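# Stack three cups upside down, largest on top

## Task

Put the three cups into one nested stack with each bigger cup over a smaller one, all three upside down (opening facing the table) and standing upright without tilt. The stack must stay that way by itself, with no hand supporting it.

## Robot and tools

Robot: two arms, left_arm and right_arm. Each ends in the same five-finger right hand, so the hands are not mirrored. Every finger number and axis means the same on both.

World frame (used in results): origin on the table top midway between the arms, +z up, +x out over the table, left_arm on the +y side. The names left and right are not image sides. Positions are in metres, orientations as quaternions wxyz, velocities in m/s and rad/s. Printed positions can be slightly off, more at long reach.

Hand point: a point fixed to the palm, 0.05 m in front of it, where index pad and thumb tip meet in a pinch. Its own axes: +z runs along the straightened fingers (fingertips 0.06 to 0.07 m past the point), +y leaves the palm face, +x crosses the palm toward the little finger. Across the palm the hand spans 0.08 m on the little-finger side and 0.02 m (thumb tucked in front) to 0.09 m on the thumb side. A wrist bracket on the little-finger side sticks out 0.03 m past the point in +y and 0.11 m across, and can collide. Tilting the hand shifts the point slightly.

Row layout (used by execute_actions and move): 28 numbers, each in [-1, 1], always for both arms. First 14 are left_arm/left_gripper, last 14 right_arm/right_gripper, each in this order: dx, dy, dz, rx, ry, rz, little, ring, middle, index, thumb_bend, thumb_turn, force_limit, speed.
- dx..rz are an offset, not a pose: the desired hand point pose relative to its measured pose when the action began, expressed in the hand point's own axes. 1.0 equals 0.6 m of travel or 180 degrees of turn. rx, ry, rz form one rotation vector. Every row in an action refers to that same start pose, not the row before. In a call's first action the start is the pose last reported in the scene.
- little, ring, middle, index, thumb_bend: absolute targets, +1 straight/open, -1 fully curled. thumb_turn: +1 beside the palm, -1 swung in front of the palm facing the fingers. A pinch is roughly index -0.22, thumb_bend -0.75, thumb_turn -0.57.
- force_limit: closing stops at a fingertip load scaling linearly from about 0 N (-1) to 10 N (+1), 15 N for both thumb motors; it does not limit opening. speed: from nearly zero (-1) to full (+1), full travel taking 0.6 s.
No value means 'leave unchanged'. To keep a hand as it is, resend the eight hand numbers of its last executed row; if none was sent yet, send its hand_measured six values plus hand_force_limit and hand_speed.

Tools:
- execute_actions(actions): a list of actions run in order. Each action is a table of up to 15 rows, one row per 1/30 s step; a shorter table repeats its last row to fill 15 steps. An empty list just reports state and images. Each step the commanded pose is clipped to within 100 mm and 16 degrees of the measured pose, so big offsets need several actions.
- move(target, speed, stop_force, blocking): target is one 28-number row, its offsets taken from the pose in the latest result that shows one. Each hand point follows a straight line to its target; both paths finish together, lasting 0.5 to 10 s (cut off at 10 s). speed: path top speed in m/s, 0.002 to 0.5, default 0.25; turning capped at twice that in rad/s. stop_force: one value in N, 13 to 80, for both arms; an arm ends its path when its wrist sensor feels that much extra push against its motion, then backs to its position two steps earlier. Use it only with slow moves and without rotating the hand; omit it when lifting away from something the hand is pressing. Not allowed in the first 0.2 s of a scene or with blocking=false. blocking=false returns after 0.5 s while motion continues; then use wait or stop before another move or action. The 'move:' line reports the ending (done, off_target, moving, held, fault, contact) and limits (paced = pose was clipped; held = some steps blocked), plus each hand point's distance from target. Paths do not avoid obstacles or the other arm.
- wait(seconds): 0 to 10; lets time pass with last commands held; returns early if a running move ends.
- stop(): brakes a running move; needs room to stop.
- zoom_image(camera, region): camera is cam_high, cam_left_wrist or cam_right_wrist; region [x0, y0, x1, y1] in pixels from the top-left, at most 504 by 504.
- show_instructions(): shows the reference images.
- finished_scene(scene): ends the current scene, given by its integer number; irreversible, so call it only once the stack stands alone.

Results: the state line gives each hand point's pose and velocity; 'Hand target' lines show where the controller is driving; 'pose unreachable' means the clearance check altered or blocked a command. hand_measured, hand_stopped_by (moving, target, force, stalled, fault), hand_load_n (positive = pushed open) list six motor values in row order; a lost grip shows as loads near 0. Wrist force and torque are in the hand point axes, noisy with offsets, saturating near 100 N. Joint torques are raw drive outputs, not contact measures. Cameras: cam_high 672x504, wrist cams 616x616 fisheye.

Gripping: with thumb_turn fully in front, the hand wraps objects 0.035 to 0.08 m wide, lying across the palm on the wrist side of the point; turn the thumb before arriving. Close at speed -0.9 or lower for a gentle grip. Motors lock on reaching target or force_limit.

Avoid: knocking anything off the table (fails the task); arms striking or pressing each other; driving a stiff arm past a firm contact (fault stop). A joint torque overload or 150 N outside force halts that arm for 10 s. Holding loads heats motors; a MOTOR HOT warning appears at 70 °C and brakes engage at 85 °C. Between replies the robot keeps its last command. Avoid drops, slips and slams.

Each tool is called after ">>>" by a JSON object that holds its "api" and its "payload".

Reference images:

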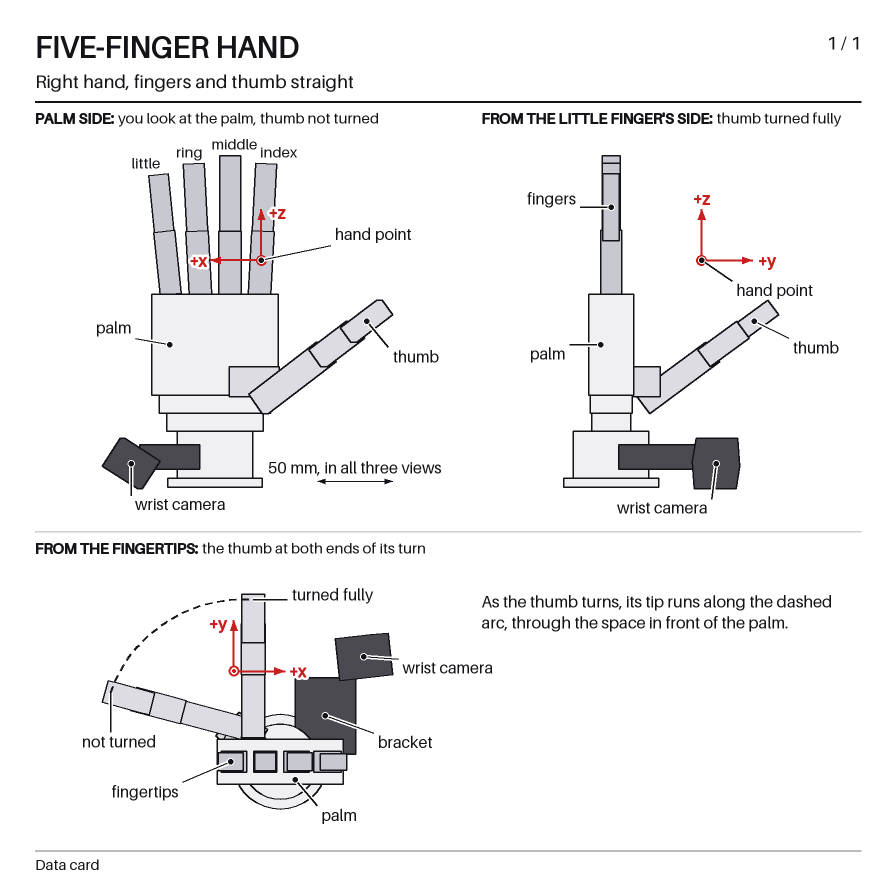

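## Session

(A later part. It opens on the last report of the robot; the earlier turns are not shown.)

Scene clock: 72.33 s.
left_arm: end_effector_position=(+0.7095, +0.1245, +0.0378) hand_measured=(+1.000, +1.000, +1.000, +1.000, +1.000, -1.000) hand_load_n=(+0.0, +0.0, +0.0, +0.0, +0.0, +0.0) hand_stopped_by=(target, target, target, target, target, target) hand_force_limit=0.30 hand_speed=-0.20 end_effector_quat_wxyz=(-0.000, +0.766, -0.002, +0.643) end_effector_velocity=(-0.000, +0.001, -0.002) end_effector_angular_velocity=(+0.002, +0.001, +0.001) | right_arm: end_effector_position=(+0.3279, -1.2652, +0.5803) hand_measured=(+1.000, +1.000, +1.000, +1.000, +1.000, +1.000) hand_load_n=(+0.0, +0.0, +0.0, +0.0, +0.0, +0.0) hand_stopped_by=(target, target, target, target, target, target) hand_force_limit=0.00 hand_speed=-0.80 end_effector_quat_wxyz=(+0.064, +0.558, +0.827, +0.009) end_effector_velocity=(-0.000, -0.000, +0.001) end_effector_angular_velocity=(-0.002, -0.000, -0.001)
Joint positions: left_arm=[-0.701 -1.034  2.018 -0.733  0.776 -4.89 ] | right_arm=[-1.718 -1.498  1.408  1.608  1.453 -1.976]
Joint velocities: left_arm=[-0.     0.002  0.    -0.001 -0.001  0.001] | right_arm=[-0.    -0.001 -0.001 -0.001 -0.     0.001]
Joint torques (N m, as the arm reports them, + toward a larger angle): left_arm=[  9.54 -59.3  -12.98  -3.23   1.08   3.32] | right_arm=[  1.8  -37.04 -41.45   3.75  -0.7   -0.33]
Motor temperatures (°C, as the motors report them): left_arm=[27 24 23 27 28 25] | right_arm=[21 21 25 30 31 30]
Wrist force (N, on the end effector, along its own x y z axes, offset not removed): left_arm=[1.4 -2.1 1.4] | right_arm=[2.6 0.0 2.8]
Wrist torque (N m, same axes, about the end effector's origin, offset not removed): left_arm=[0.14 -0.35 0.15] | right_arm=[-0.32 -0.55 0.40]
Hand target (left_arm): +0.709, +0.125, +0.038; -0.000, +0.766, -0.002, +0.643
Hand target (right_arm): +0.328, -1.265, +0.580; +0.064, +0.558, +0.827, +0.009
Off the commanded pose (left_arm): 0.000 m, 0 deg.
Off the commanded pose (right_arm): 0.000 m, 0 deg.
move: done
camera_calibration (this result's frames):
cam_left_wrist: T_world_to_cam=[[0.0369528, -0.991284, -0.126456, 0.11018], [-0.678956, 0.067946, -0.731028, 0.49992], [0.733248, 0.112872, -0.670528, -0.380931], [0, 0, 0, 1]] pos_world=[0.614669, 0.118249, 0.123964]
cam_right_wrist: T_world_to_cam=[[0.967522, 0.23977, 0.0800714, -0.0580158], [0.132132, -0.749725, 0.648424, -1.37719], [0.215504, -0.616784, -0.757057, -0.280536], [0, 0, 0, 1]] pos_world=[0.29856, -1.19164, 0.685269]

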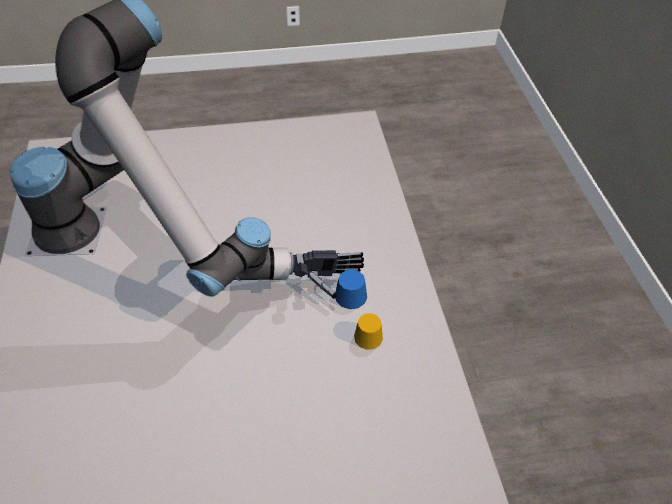

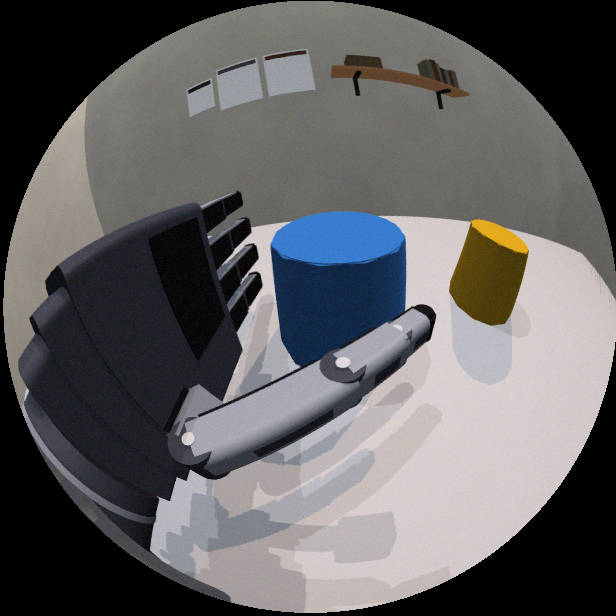

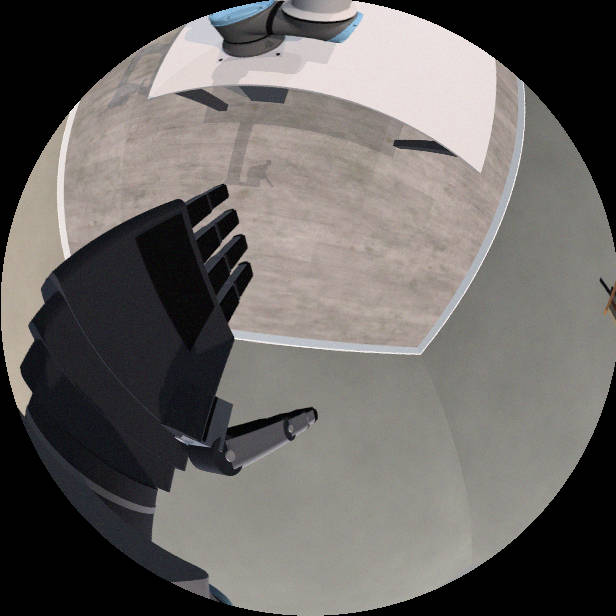

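>>> {"api": "move", "payload": {"target": [0.003,0.028,0.051,0,0,0,1,1,1,1,1,-1,0.3,-0.2,0,0,0,0,0,0,1,1,1,1,1,1,0,-0.8], "speed": 0.04}}

>>> {"api": "move", "payload": {"target": [0,0,0,0,0,0,1,-0.2,-0.8,-0.8,0.85,-1,0.3,-0.6,0,0,0,0,0,0,1,1,1,1,1,1,0,-0.8]}}

>>> {"api": "zoom_image", "payload": {"camera": "cam_high", "region": [280, 220, 420, 360]}}

Scene clock: 76.83 s.
left_arm: end_effector_position=(+0.7398, +0.1077, +0.0342) hand_measured=(+1.000, +1.000, +1.000, +1.000, +1.000, -1.000) hand_load_n=(+0.0, +0.0, +0.0, +0.0, +0.0, +0.0) hand_stopped_by=(target, target, target, target, target, target) hand_force_limit=0.30 hand_speed=-0.20 end_effector_quat_wxyz=(-0.000, +0.766, -0.002, +0.643) end_effector_velocity=(+0.001, +0.001, -0.001) end_effector_angular_velocity=(+0.001, +0.001, +0.002) | right_arm: end_effector_position=(+0.3279, -1.2652, +0.5803) hand_measured=(+1.000, +1.000, +1.000, +1.000, +1.000, +1.000) hand_load_n=(+0.0, +0.0, +0.0, +0.0, +0.0, +0.0) hand_stopped_by=(target, target, target, target, target, target) hand_force_limit=0.00 hand_speed=-0.80 end_effector_quat_wxyz=(+0.064, +0.558, +0.827, +0.009) end_effector_velocity=(+0.000, +0.000, -0.000) end_effector_angular_velocity=(+0.000, -0.000, -0.000)
Joint positions: left_arm=[-0.685 -0.993  1.947 -0.707  0.792 -4.884] | right_arm=[-1.718 -1.498  1.408  1.608  1.453 -1.976]
Joint velocities: left_arm=[ 0.001  0.002 -0.001  0.001 -0.002 -0.   ] | right_arm=[ 0.    -0.     0.001 -0.001 -0.     0.   ]
Joint torques (N m, as the arm reports them, + toward a larger angle): left_arm=[  6.31 -63.58 -31.31   1.65   1.42   2.87] | right_arm=[  1.88 -37.53 -41.38   3.7   -0.56  -0.23]
Motor temperatures (°C, as the motors report them): left_arm=[27 24 23 27 28 25] | right_arm=[21 21 25 30 31 30]
Wrist force (N, on the end effector, along its own x y z axes, offset not removed): left_arm=[-0.2 1.4 2.2] | right_arm=[2.9 -0.1 3.7]
Wrist torque (N m, same axes, about the end effector's origin, offset not removed): left_arm=[0.71 -0.18 0.02] | right_arm=[-0.43 -0.89 0.41]
Hand target (left_arm): +0.740, +0.108, +0.034; -0.000, +0.766, -0.002, +0.643
Hand target (right_arm): +0.328, -1.265, +0.580; +0.064, +0.558, +0.827, +0.009
Off the commanded pose (left_arm): 0.000 m, 0 deg.
Off the commanded pose (right_arm): 0.000 m, 0 deg.
move: done
camera_calibration (this result's frames):
cam_left_wrist: T_world_to_cam=[[0.0369501, -0.991286, -0.126439, 0.0919181], [-0.678974, 0.0679323, -0.731012, 0.519099], [0.733232, 0.11286, -0.670548, -0.403637], [0, 0, 0, 1]] pos_world=[0.645018, 0.101408, 0.120431]
cam_right_wrist: T_world_to_cam=[[0.967522, 0.23977, 0.0800715, -0.0580162], [0.132132, -0.749725, 0.648424, -1.37719], [0.215504, -0.616785, -0.757057, -0.280537], [0, 0, 0, 1]] pos_world=[0.298561, -1.19164, 0.685269]

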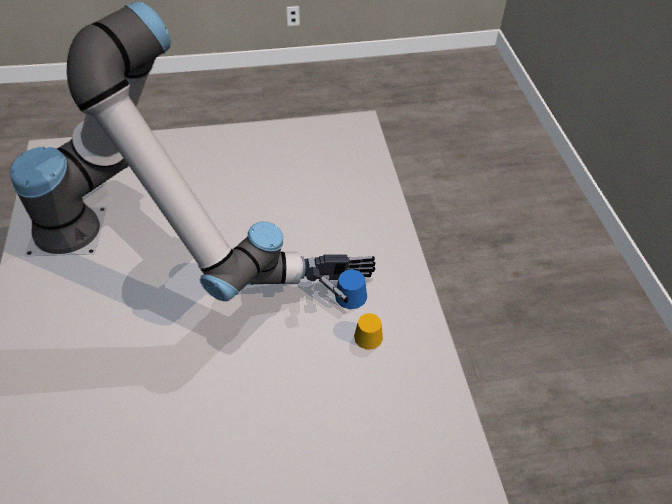

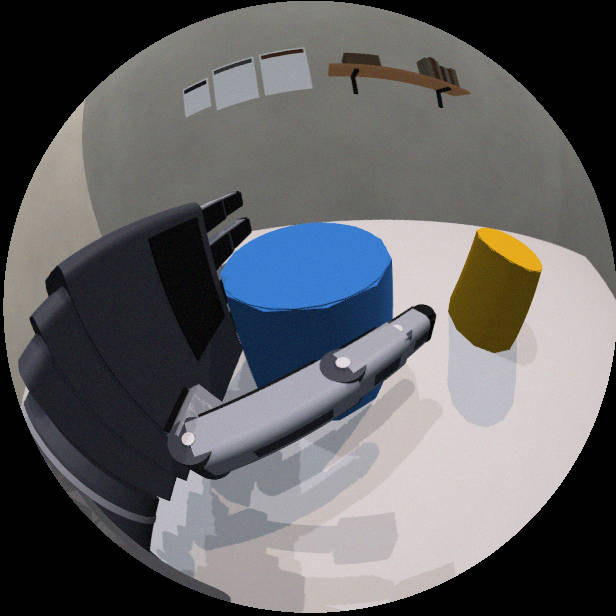

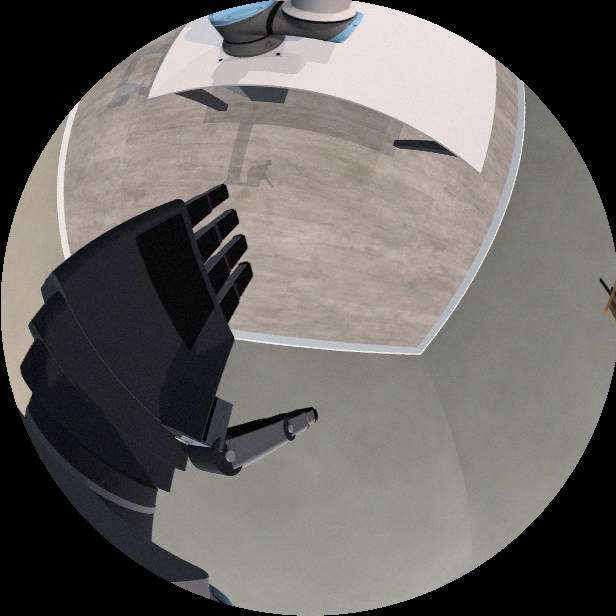

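Scene clock: 78.33 s.
left_arm: end_effector_position=(+0.7398, +0.1077, +0.0342) hand_measured=(+1.000, +0.182, +0.338, +0.494, +0.866, -1.000) hand_load_n=(+0.0, +8.5, +4.5, +3.5, +20.5, +1.5) hand_stopped_by=(target, force, force, force, force, target) hand_force_limit=0.30 hand_speed=-0.60 end_effector_quat_wxyz=(-0.000, +0.766, -0.002, +0.643) end_effector_velocity=(+0.000, -0.000, +0.000) end_effector_angular_velocity=(-0.001, -0.000, +0.001) | right_arm: end_effector_position=(+0.3279, -1.2652, +0.5803) hand_measured=(+1.000, +1.000, +1.000, +1.000, +1.000, +1.000) hand_load_n=(+0.0, +0.0, +0.0, +0.0, +0.0, +0.0) hand_stopped_by=(target, target, target, target, target, target) hand_force_limit=0.00 hand_speed=-0.80 end_effector_quat_wxyz=(+0.064, +0.558, +0.827, +0.009) end_effector_velocity=(-0.000, +0.000, +0.000) end_effector_angular_velocity=(+0.000, +0.000, +0.000)
Joint positions: left_arm=[-0.685 -0.993  1.947 -0.707  0.792 -4.884] | right_arm=[-1.718 -1.498  1.408  1.608  1.453 -1.976]
Joint velocities: left_arm=[ 0.     0.    -0.001  0.    -0.001 -0.001] | right_arm=[-0.    -0.    -0.     0.001 -0.    -0.001]
Joint torques (N m, as the arm reports them, + toward a larger angle): left_arm=[  2.59 -83.91 -12.3   -1.47  -1.4    2.49] | right_arm=[  1.41 -37.1  -41.87   3.82  -0.92  -0.39]
Motor temperatures (°C, as the motors report them): left_arm=[27 24 23 27 28 25] | right_arm=[21 21 26 30 31 30]
Wrist force (N, on the end effector, along its own x y z axes, offset not removed): left_arm=[5.6 1.3 1.9] | right_arm=[1.8 0.4 3.8]
Wrist torque (N m, same axes, about the end effector's origin, offset not removed): left_arm=[0.67 -0.68 0.40] | right_arm=[-0.28 -0.59 0.38]
Hand target (left_arm): +0.740, +0.108, +0.034; -0.000, +0.766, -0.002, +0.643
Hand target (right_arm): +0.328, -1.265, +0.580; +0.064, +0.558, +0.827, +0.009
Off the commanded pose (left_arm): 0.000 m, 0 deg.
Off the commanded pose (right_arm): 0.000 m, 0 deg.
move: done
camera_calibration (this result's frames):
cam_left_wrist: T_world_to_cam=[[0.036945, -0.991282, -0.126471, 0.0919306], [-0.678999, 0.0679559, -0.730988, 0.519095], [0.733209, 0.11288, -0.670569, -0.403639], [0, 0, 0, 1]] pos_world=[0.64502, 0.101416, 0.120411]
cam_right_wrist: T_world_to_cam=[[0.967522, 0.239769, 0.0800715, -0.0580162], [0.132132, -0.749725, 0.648424, -1.37719], [0.215504, -0.616785, -0.757057, -0.280537], [0, 0, 0, 1]] pos_world=[0.29856, -1.19164, 0.685269]

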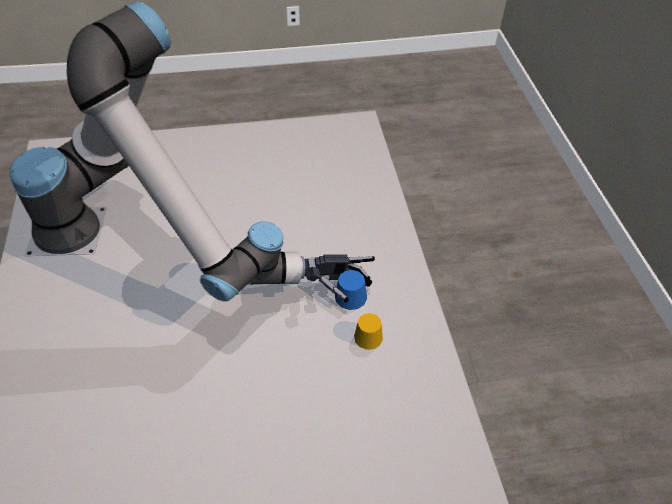

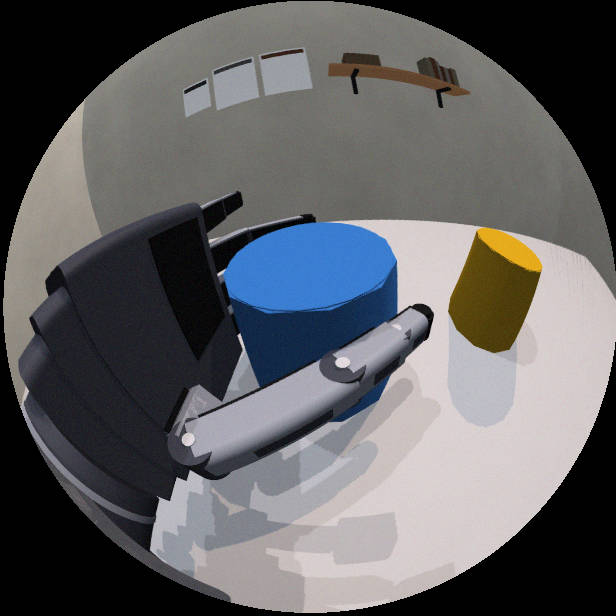

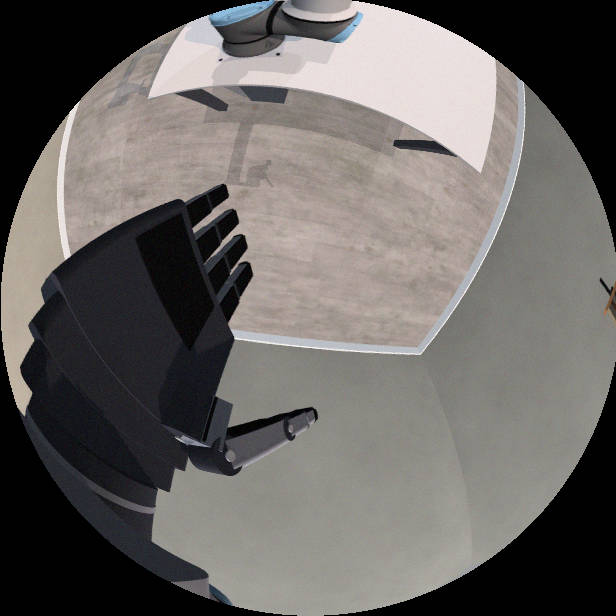

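Region (280, 220, 420, 360) of cam_high's 672x504 image, scaled by 3.600, with more detail than that image has.

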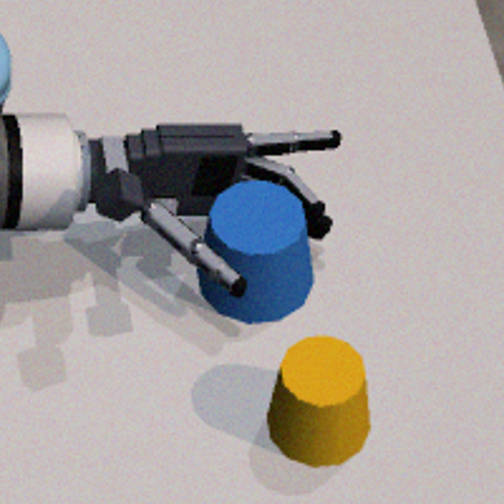

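Delta ≈ (+.024, −.143).

>>> {"api": "move", "payload": {"target": [0.148,0,-0.026,0,0,0,1,-0.2,-0.8,-0.8,0.85,-1,0.3,-0.6,0,0,0,0,0,0,1,1,1,1,1,1,0,-0.8], "speed": 0.1}}

>>> {"api": "move", "payload": {"target": [0.007,0.239,0.039,0,0,0,1,-0.2,-0.8,-0.8,0.85,-1,0.3,-0.6,0,0,0,0,0,0,1,1,1,1,1,1,0,-0.8], "speed": 0.12}}

>>> {"api": "zoom_image", "payload": {"camera": "cam_high", "region": [280, 220, 420, 360]}}

Scene clock: 82.67 s.
left_arm: end_effector_position=(+0.7397, +0.1075, +0.1241) hand_measured=(+1.000, +0.182, +0.338, +0.494, +0.866, -1.000) hand_load_n=(+0.0, +8.5, +4.5, +4.0, +20.0, +2.5) hand_stopped_by=(target, force, force, force, force, target) hand_force_limit=0.30 hand_speed=-0.60 end_effector_quat_wxyz=(-0.000, +0.766, -0.002, +0.643) end_effector_velocity=(-0.000, +0.000, +0.000) end_effector_angular_velocity=(+0.001, +0.002, +0.000) | right_arm: end_effector_position=(+0.3279, -1.2652, +0.5803) hand_measured=(+1.000, +1.000, +1.000, +1.000, +1.000, +1.000) hand_load_n=(+0.0, +0.0, +0.0, +0.0, +0.0, +0.0) hand_stopped_by=(target, target, target, target, target, target) hand_force_limit=0.00 hand_speed=-0.80 end_effector_quat_wxyz=(+0.064, +0.558, +0.827, +0.009) end_effector_velocity=(+0.000, +0.000, +0.001) end_effector_angular_velocity=(-0.001, +0.000, +0.002)
Joint positions: left_arm=[-0.685 -1.114  1.922 -0.56   0.792 -4.884] | right_arm=[-1.718 -1.498  1.408  1.608  1.453 -1.976]
Joint velocities: left_arm=[ 0.    -0.001 -0.001  0.004  0.    -0.   ] | right_arm=[ 0.    -0.001 -0.001  0.     0.    -0.002]
Joint torques (N m, as the arm reports them, + toward a larger angle): left_arm=[-13.77 -81.31 -37.71   0.66  -2.4   -2.51] | right_arm=[  1.78 -37.66 -41.36   3.85  -0.67  -0.12]
Motor temperatures (°C, as the motors report them): left_arm=[27 24 23 27 28 25] | right_arm=[21 21 26 30 31 30]
Wrist force (N, on the end effector, along its own x y z axes, offset not removed): left_arm=[-1.7 6.4 -0.9] | right_arm=[-1.1 0.8 2.2]
Wrist torque (N m, same axes, about the end effector's origin, offset not removed): left_arm=[1.65 0.21 0.09] | right_arm=[-0.15 -0.22 0.28]
Hand target (left_arm): +0.740, +0.107, +0.124; -0.000, +0.766, -0.002, +0.643
Hand target (right_arm): +0.328, -1.265, +0.580; +0.064, +0.558, +0.827, +0.009
Off the commanded pose (left_arm): 0.000 m, 0 deg.
Off the commanded pose (right_arm): 0.000 m, 0 deg.
move: done
camera_calibration (this result's frames):
cam_left_wrist: T_world_to_cam=[[0.0369249, -0.991267, -0.126596, 0.103138], [-0.678995, 0.0680622, -0.730981, 0.584801], [0.733214, 0.11295, -0.670552, -0.343279], [0, 0, 0, 1]] pos_world=[0.644966, 0.101208, 0.210349]
cam_right_wrist: T_world_to_cam=[[0.967522, 0.23977, 0.0800714, -0.0580159], [0.132132, -0.749725, 0.648424, -1.37719], [0.215504, -0.616785, -0.757057, -0.280537], [0, 0, 0, 1]] pos_world=[0.298561, -1.19164, 0.685269]

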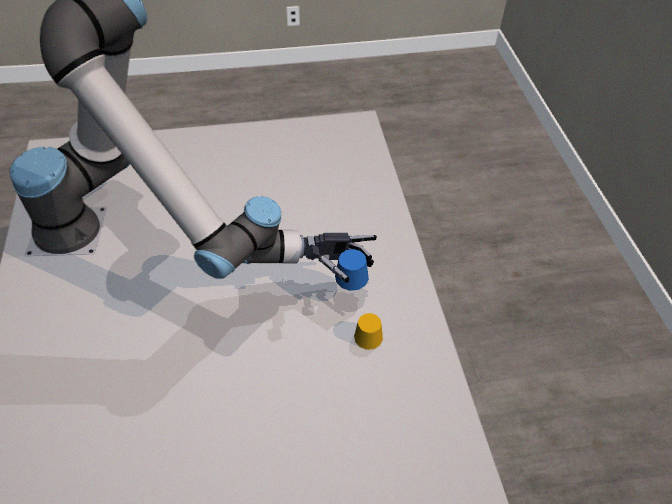

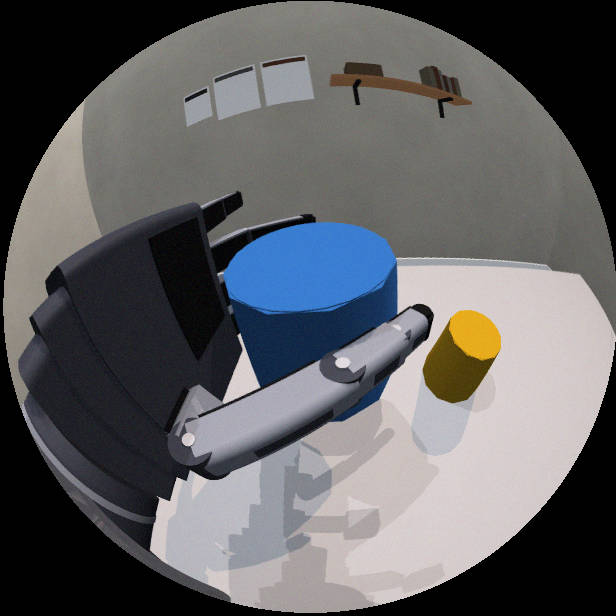

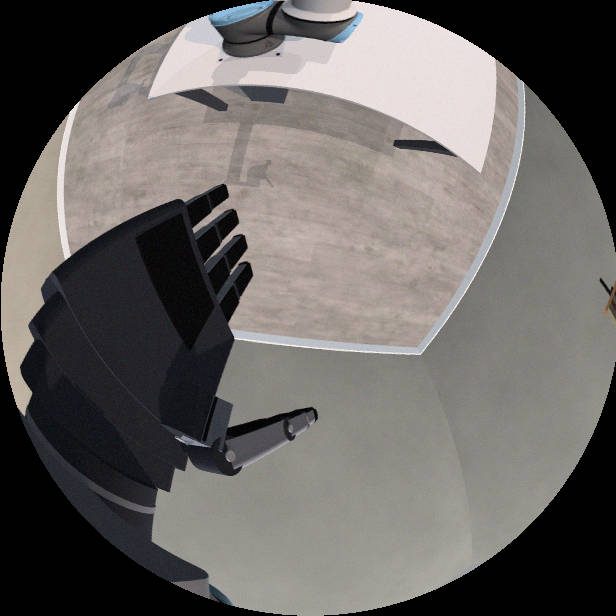

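Scene clock: 84.30 s.
left_arm: end_effector_position=(+0.7633, -0.0358, +0.1240) hand_measured=(+1.000, +0.182, +0.338, +0.494, +0.866, -1.000) hand_load_n=(+0.0, +8.5, +4.5, +4.0, +20.0, +2.5) hand_stopped_by=(target, force, force, force, force, target) hand_force_limit=0.30 hand_speed=-0.60 end_effector_quat_wxyz=(-0.001, +0.766, -0.002, +0.643) end_effector_velocity=(+0.001, -0.001, -0.000) end_effector_angular_velocity=(-0.001, -0.001, +0.000) | right_arm: end_effector_position=(+0.3279, -1.2652, +0.5803) hand_measured=(+1.000, +1.000, +1.000, +1.000, +1.000, +1.000) hand_load_n=(+0.0, +0.0, +0.0, +0.0, +0.0, +0.0) hand_stopped_by=(target, target, target, target, target, target) hand_force_limit=0.00 hand_speed=-0.80 end_effector_quat_wxyz=(+0.064, +0.558, +0.827, +0.009) end_effector_velocity=(+0.000, -0.000, +0.000) end_effector_angular_velocity=(-0.001, -0.000, +0.000)
Joint positions: left_arm=[-0.796 -0.981  1.694 -0.434  0.684 -4.927] | right_arm=[-1.718 -1.498  1.408  1.608  1.453 -1.976]
Joint velocities: left_arm=[-0.001  0.002 -0.003 -0.    -0.001 -0.001] | right_arm=[ 0.     0.    -0.001 -0.    -0.     0.   ]
Joint torques (N m, as the arm reports them, + toward a larger angle): left_arm=[-12.19 -74.45 -39.35   2.13  -2.42  -2.79] | right_arm=[  2.06 -37.04 -41.11   3.79  -0.69  -0.2 ]
Motor temperatures (°C, as the motors report them): left_arm=[27 24 23 27 28 25] | right_arm=[21 21 26 30 31 30]
Wrist force (N, on the end effector, along its own x y z axes, offset not removed): left_arm=[-0.9 1.3 1.7] | right_arm=[-0.4 0.9 1.4]
Wrist torque (N m, same axes, about the end effector's origin, offset not removed): left_arm=[0.76 -0.01 0.09] | right_arm=[0.02 -0.23 0.32]
Hand target (left_arm): +0.763, -0.036, +0.124; -0.001, +0.766, -0.002, +0.643
Hand target (right_arm): +0.328, -1.265, +0.580; +0.064, +0.558, +0.827, +0.009
Off the commanded pose (left_arm): 0.000 m, 0 deg.
Off the commanded pose (right_arm): 0.000 m, 0 deg.
move: done
camera_calibration (this result's frames):
cam_left_wrist: T_world_to_cam=[[0.0369553, -0.991243, -0.126776, -0.0398219], [-0.678875, 0.0681926, -0.73108, 0.610369], [0.733323, 0.113082, -0.67041, -0.344603], [0, 0, 0, 1]] pos_world=[0.668542, -0.0421273, 0.210155]
cam_right_wrist: T_world_to_cam=[[0.967522, 0.239769, 0.0800714, -0.0580163], [0.132132, -0.749725, 0.648424, -1.37719], [0.215504, -0.616785, -0.757057, -0.280537], [0, 0, 0, 1]] pos_world=[0.29856, -1.19164, 0.685269]

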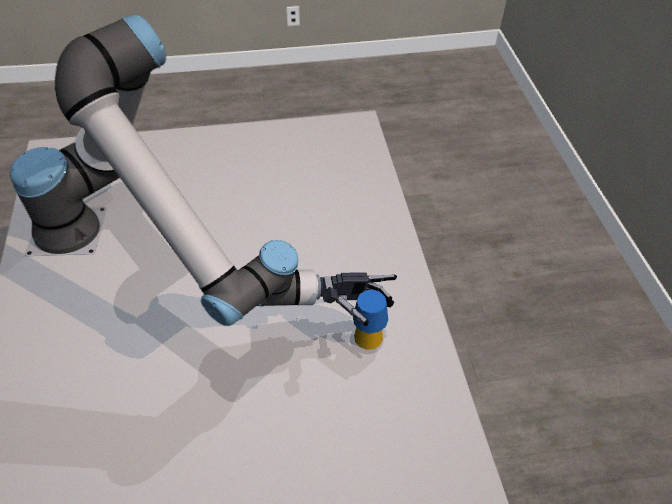

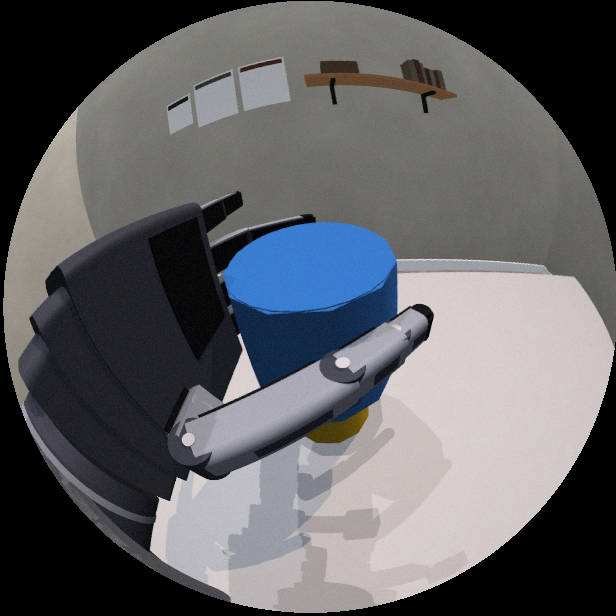

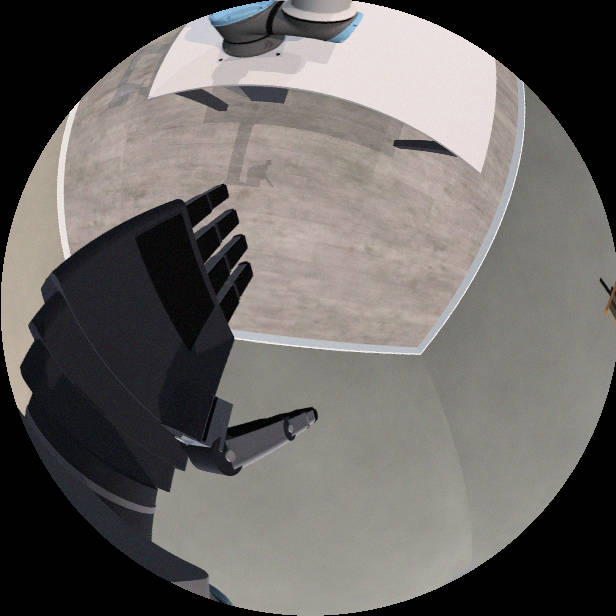

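Region (280, 220, 420, 360) of cam_high's 672x504 image, scaled by 3.600, with more detail than that image has.

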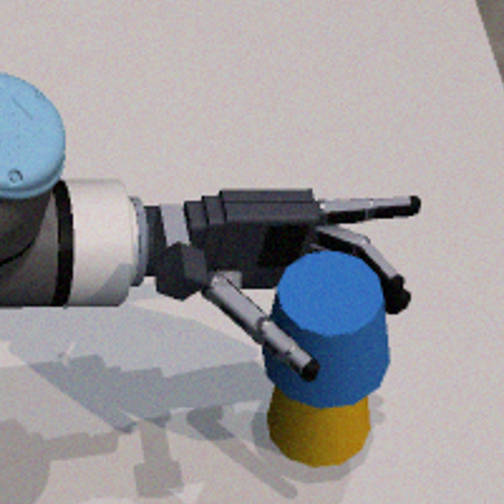

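>>> {"api": "move", "payload": {"target": [-0.146,0,0.023,0,0,0,1,-0.2,-0.8,-0.8,0.85,-1,0.3,-0.6,0,0,0,0,0,0,1,1,1,1,1,1,0,-0.8], "speed": 0.04, "stop_force": 14}}

>>> {"api": "move", "payload": {"target": [0,0,0,0,0,0,1,1,1,1,1,-1,0.3,-0.2,0,0,0,0,0,0,1,1,1,1,1,1,0,-0.8]}}

>>> {"api": "move", "payload": {"target": [0.05,-0.03,-0.1,0,0,0,1,1,1,1,1,-1,0.3,-0.2,0,0,0,0,0,0,1,1,1,1,1,1,0,-0.8], "speed": 0.1}}

Scene clock: 89.83 s.
left_arm: end_effector_position=(+0.7618, -0.0356, +0.0355) hand_measured=(+1.000, +0.182, +0.338, +0.494, +0.866, -1.000) hand_load_n=(+0.0, +8.5, +4.5, +4.0, +20.0, +2.5) hand_stopped_by=(target, force, force, force, force, target) hand_force_limit=0.30 hand_speed=-0.60 end_effector_quat_wxyz=(-0.000, +0.766, -0.002, +0.643) end_effector_velocity=(-0.001, +0.002, -0.004) end_effector_angular_velocity=(+0.005, +0.002, +0.002) | right_arm: end_effector_position=(+0.3279, -1.2652, +0.5803) hand_measured=(+1.000, +1.000, +1.000, +1.000, +1.000, +1.000) hand_load_n=(+0.0, +0.0, +0.0, +0.0, +0.0, +0.0) hand_stopped_by=(target, target, target, target, target, target) hand_force_limit=0.00 hand_speed=-0.80 end_effector_quat_wxyz=(+0.064, +0.558, +0.827, +0.009) end_effector_velocity=(-0.000, +0.000, +0.001) end_effector_angular_velocity=(-0.002, +0.000, -0.000)
Joint positions: left_arm=[-0.798 -0.88   1.72  -0.56   0.683 -4.927] | right_arm=[-1.718 -1.498  1.408  1.608  1.453 -1.976]
Joint velocities: left_arm=[-0.001  0.003  0.002 -0.001 -0.003  0.002] | right_arm=[-0.    -0.001 -0.    -0.001 -0.     0.   ]
Joint torques (N m, as the arm reports them, + toward a larger angle): left_arm=[-12.94 -76.27 -17.13  -2.13  -2.4   -1.5 ] | right_arm=[  1.52 -37.71 -41.62   3.89  -0.58  -0.25]
Motor temperatures (°C, as the motors report them): left_arm=[27 24 23 27 28 25] | right_arm=[21 21 26 30 31 30]
Wrist force (N, on the end effector, along its own x y z axes, offset not removed): left_arm=[-0.2 3.5 1.9] | right_arm=[3.1 -2.8 1.8]
Wrist torque (N m, same axes, about the end effector's origin, offset not removed): left_arm=[0.94 -0.14 0.17] | right_arm=[-0.68 -0.83 0.38]
Hand target (left_arm): +0.762, -0.036, +0.035; -0.001, +0.766, -0.002, +0.643
Hand target (right_arm): +0.328, -1.265, +0.580; +0.064, +0.558, +0.827, +0.009
Off the commanded pose (left_arm): 0.000 m, 0 deg.
Off the commanded pose (right_arm): 0.000 m, 0 deg.
move: done
camera_calibration (this result's frames):
cam_left_wrist: T_world_to_cam=[[0.0369681, -0.991251, -0.126711, -0.0507793], [-0.678876, 0.068136, -0.731085, 0.544623], [0.733322, 0.113048, -0.670417, -0.402857], [0, 0, 0, 1]] pos_world=[0.667032, -0.0419012, 0.121648]
cam_right_wrist: T_world_to_cam=[[0.967522, 0.23977, 0.0800714, -0.058016], [0.132132, -0.749725, 0.648424, -1.37719], [0.215504, -0.616784, -0.757057, -0.280536], [0, 0, 0, 1]] pos_world=[0.29856, -1.19164, 0.685269]

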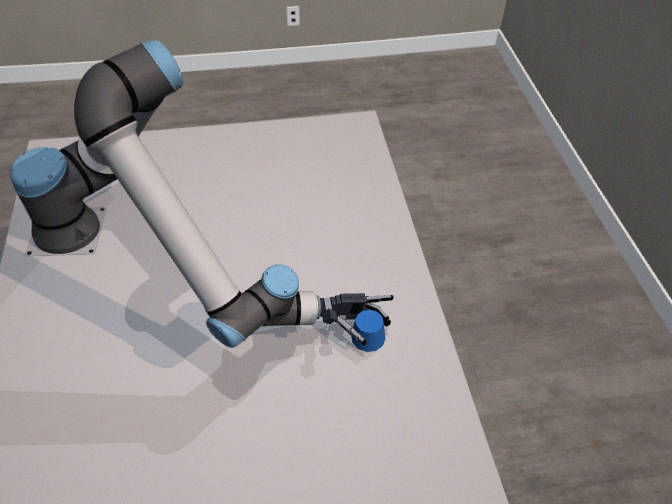

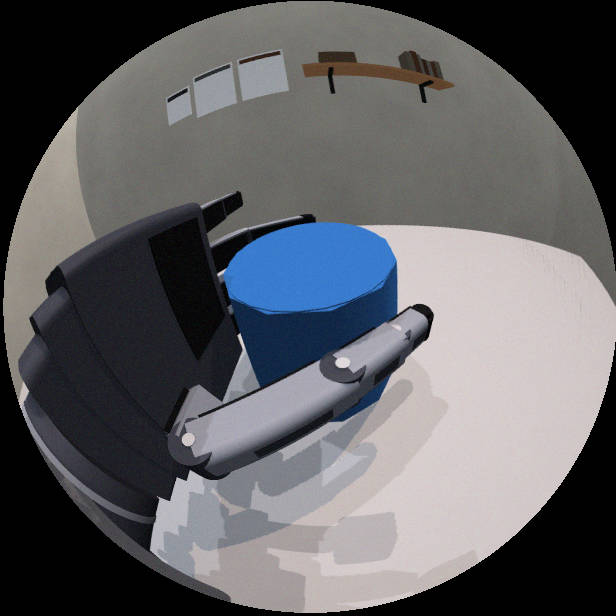

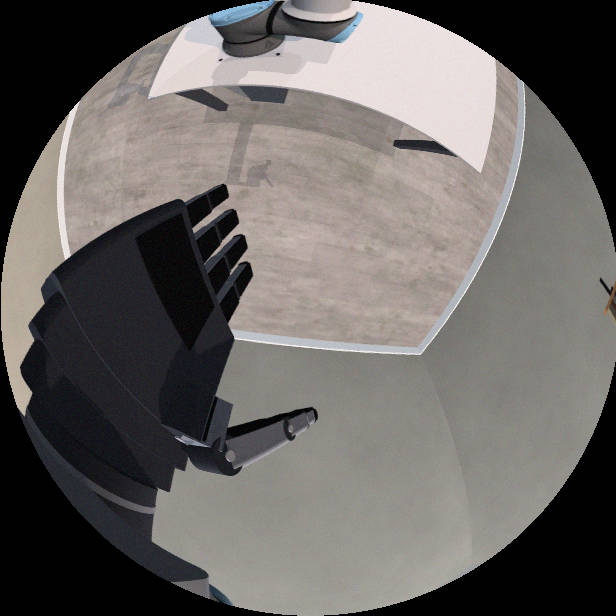

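Scene clock: 90.73 s.
left_arm: end_effector_position=(+0.7618, -0.0356, +0.0354) hand_measured=(+1.000, +1.000, +1.000, +1.000, +1.000, -1.000) hand_load_n=(+0.0, +0.0, +0.0, +0.0, +0.0, +0.0) hand_stopped_by=(target, target, target, target, target, target) hand_force_limit=0.30 hand_speed=-0.20 end_effector_quat_wxyz=(-0.000, +0.766, -0.002, +0.643) end_effector_velocity=(-0.000, -0.001, +0.001) end_effector_angular_velocity=(-0.003, -0.000, -0.001) | right_arm: end_effector_position=(+0.3279, -1.2652, +0.5803) hand_measured=(+1.000, +1.000, +1.000, +1.000, +1.000, +1.000) hand_load_n=(+0.0, +0.0, +0.0, +0.0, +0.0, +0.0) hand_stopped_by=(target, target, target, target, target, target) hand_force_limit=0.00 hand_speed=-0.80 end_effector_quat_wxyz=(+0.064, +0.558, +0.827, +0.009) end_effector_velocity=(+0.000, -0.001, -0.002) end_effector_angular_velocity=(+0.003, -0.000, -0.002)
Joint positions: left_arm=[-0.798 -0.88   1.72  -0.56   0.683 -4.927] | right_arm=[-1.718 -1.498  1.408  1.608  1.453 -1.976]
Joint velocities: left_arm=[-0.    -0.001 -0.    -0.     0.001 -0.002] | right_arm=[ 0.     0.002  0.001 -0.    -0.     0.002]
Joint torques (N m, as the arm reports them, + toward a larger angle): left_arm=[-10.77 -91.09 -19.64   0.55  -2.13  -1.67] | right_arm=[  2.55 -36.98 -41.22   3.57  -0.64  -0.01]
Motor temperatures (°C, as the motors report them): left_arm=[27 24 23 27 28 25] | right_arm=[21 21 26 30 31 30]
Wrist force (N, on the end effector, along its own x y z axes, offset not removed): left_arm=[2.2 2.0 -1.5] | right_arm=[3.5 -1.6 4.4]
Wrist torque (N m, same axes, about the end effector's origin, offset not removed): left_arm=[0.97 -0.43 0.19] | right_arm=[-0.54 -0.96 0.51]
Hand target (left_arm): +0.762, -0.036, +0.035; -0.000, +0.766, -0.002, +0.643
Hand target (right_arm): +0.328, -1.265, +0.580; +0.064, +0.558, +0.827, +0.009
Off the commanded pose (left_arm): 0.000 m, 0 deg.
Off the commanded pose (right_arm): 0.000 m, 0 deg.
move: done
camera_calibration (this result's frames):
cam_left_wrist: T_world_to_cam=[[0.0369693, -0.991251, -0.12671, -0.0507832], [-0.678875, 0.0681348, -0.731086, 0.5446], [0.733323, 0.113048, -0.670416, -0.402875], [0, 0, 0, 1]] pos_world=[0.66703, -0.0419009, 0.121621]
cam_right_wrist: T_world_to_cam=[[0.967522, 0.23977, 0.0800715, -0.058016], [0.132132, -0.749725, 0.648424, -1.37719], [0.215504, -0.616785, -0.757057, -0.280537], [0, 0, 0, 1]] pos_world=[0.298561, -1.19164, 0.685269]

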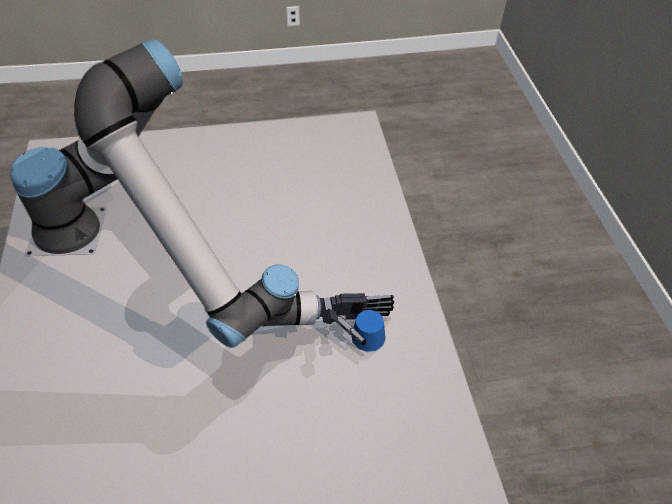

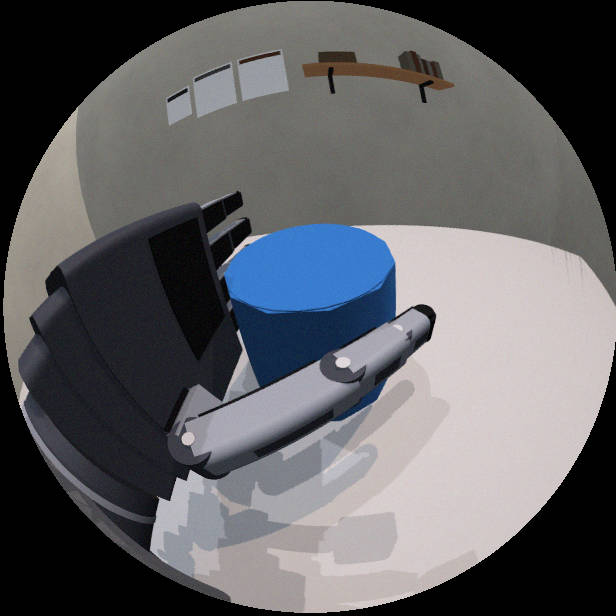

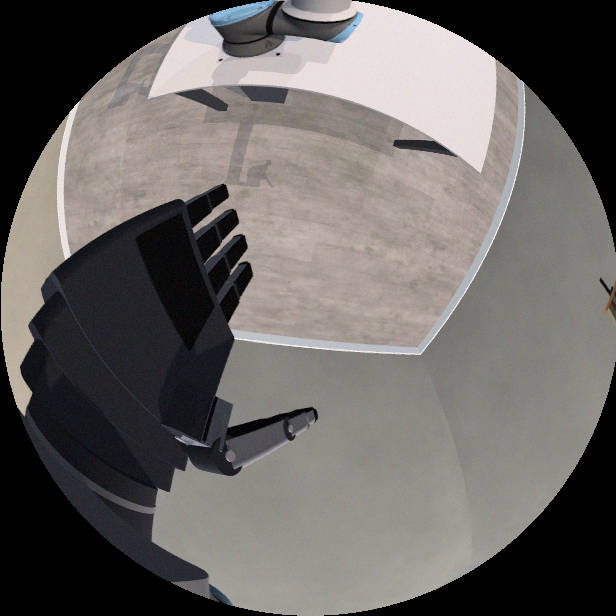

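Scene clock: 91.83 s.
left_arm: end_effector_position=(+0.7080, -0.0175, +0.0753) hand_measured=(+1.000, +1.000, +1.000, +1.000, +1.000, -1.000) hand_load_n=(+0.0, +0.0, +0.0, +0.0, +0.0, +0.0) hand_stopped_by=(target, target, target, target, target, target) hand_force_limit=0.30 hand_speed=-0.20 end_effector_quat_wxyz=(-0.001, +0.766, -0.002, +0.643) end_effector_velocity=(-0.001, -0.000, +0.002) end_effector_angular_velocity=(-0.001, -0.001, +0.000) | right_arm: end_effector_position=(+0.3279, -1.2652, +0.5803) hand_measured=(+1.000, +1.000, +1.000, +1.000, +1.000, +1.000) hand_load_n=(+0.0, +0.0, +0.0, +0.0, +0.0, +0.0) hand_stopped_by=(target, target, target, target, target, target) hand_force_limit=0.00 hand_speed=-0.80 end_effector_quat_wxyz=(+0.064, +0.558, +0.827, +0.009) end_effector_velocity=(-0.000, -0.001, +0.000) end_effector_angular_velocity=(-0.001, -0.000, -0.001)
Joint positions: left_arm=[-0.843 -0.988  1.827 -0.543  0.639 -4.948] | right_arm=[-1.718 -1.498  1.408  1.608  1.453 -1.976]
Joint velocities: left_arm=[-0.001 -0.003  0.001 -0.001 -0.001  0.001] | right_arm=[-0.001  0.    -0.001 -0.001 -0.     0.   ]
Joint torques (N m, as the arm reports them, + toward a larger angle): left_arm=[-12.79 -86.97 -18.58   1.89  -2.45  -2.97] | right_arm=[  1.41 -37.61 -41.51   3.69  -0.71   0.01]
Motor temperatures (°C, as the motors report them): left_arm=[27 24 23 27 28 25] | right_arm=[21 21 26 30 31 30]
Wrist force (N, on the end effector, along its own x y z axes, offset not removed): left_arm=[1.9 1.9 2.5] | right_arm=[3.1 -1.1 1.4]
Wrist torque (N m, same axes, about the end effector's origin, offset not removed): left_arm=[0.71 -0.61 0.17] | right_arm=[-0.36 -0.72 0.44]
Hand target (left_arm): +0.708, -0.018, +0.075; -0.001, +0.766, -0.002, +0.643
Hand target (right_arm): +0.328, -1.265, +0.580; +0.064, +0.558, +0.827, +0.009
Off the commanded pose (left_arm): 0.000 m, 0 deg.
Off the commanded pose (right_arm): 0.000 m, 0 deg.
move: done
camera_calibration (this result's frames):
cam_left_wrist: T_world_to_cam=[[0.036981, -0.991242, -0.126774, -0.025856], [-0.678826, 0.0681813, -0.731127, 0.535959], [0.733367, 0.113095, -0.670359, -0.338796], [0, 0, 0, 1]] pos_world=[0.613242, -0.0238557, 0.161461]
cam_right_wrist: T_world_to_cam=[[0.967522, 0.23977, 0.0800714, -0.0580159], [0.132132, -0.749725, 0.648424, -1.37719], [0.215504, -0.616785, -0.757057, -0.280537], [0, 0, 0, 1]] pos_world=[0.298561, -1.19164, 0.685269]

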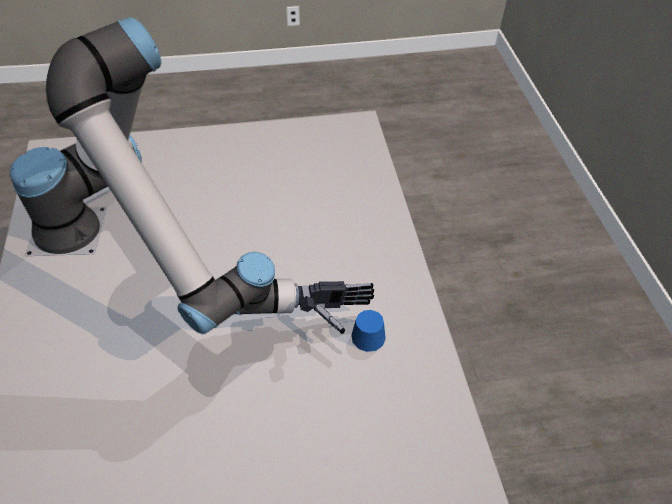

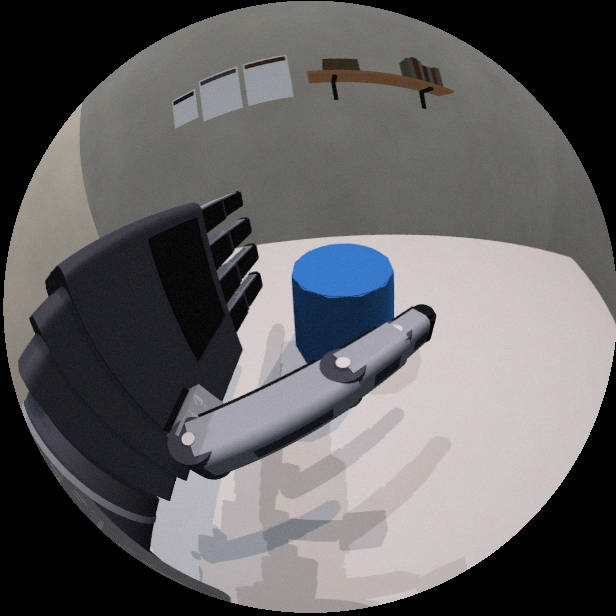

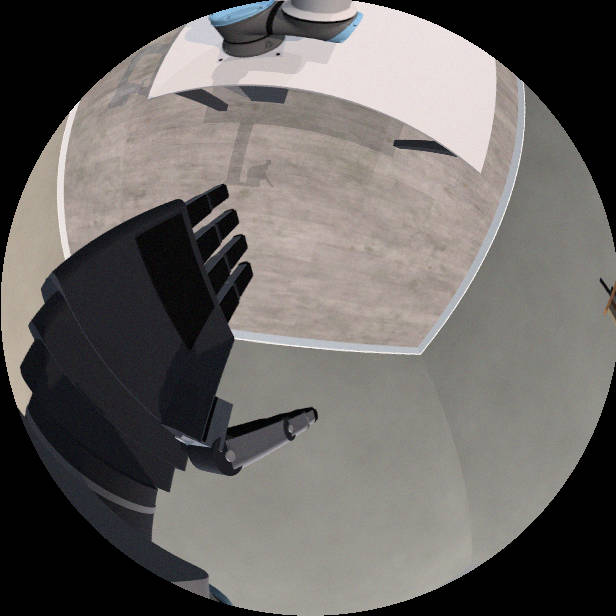

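>>> {"api": "finished_scene", "payload": {"scene": 1}}

The scene is finished: the task was done.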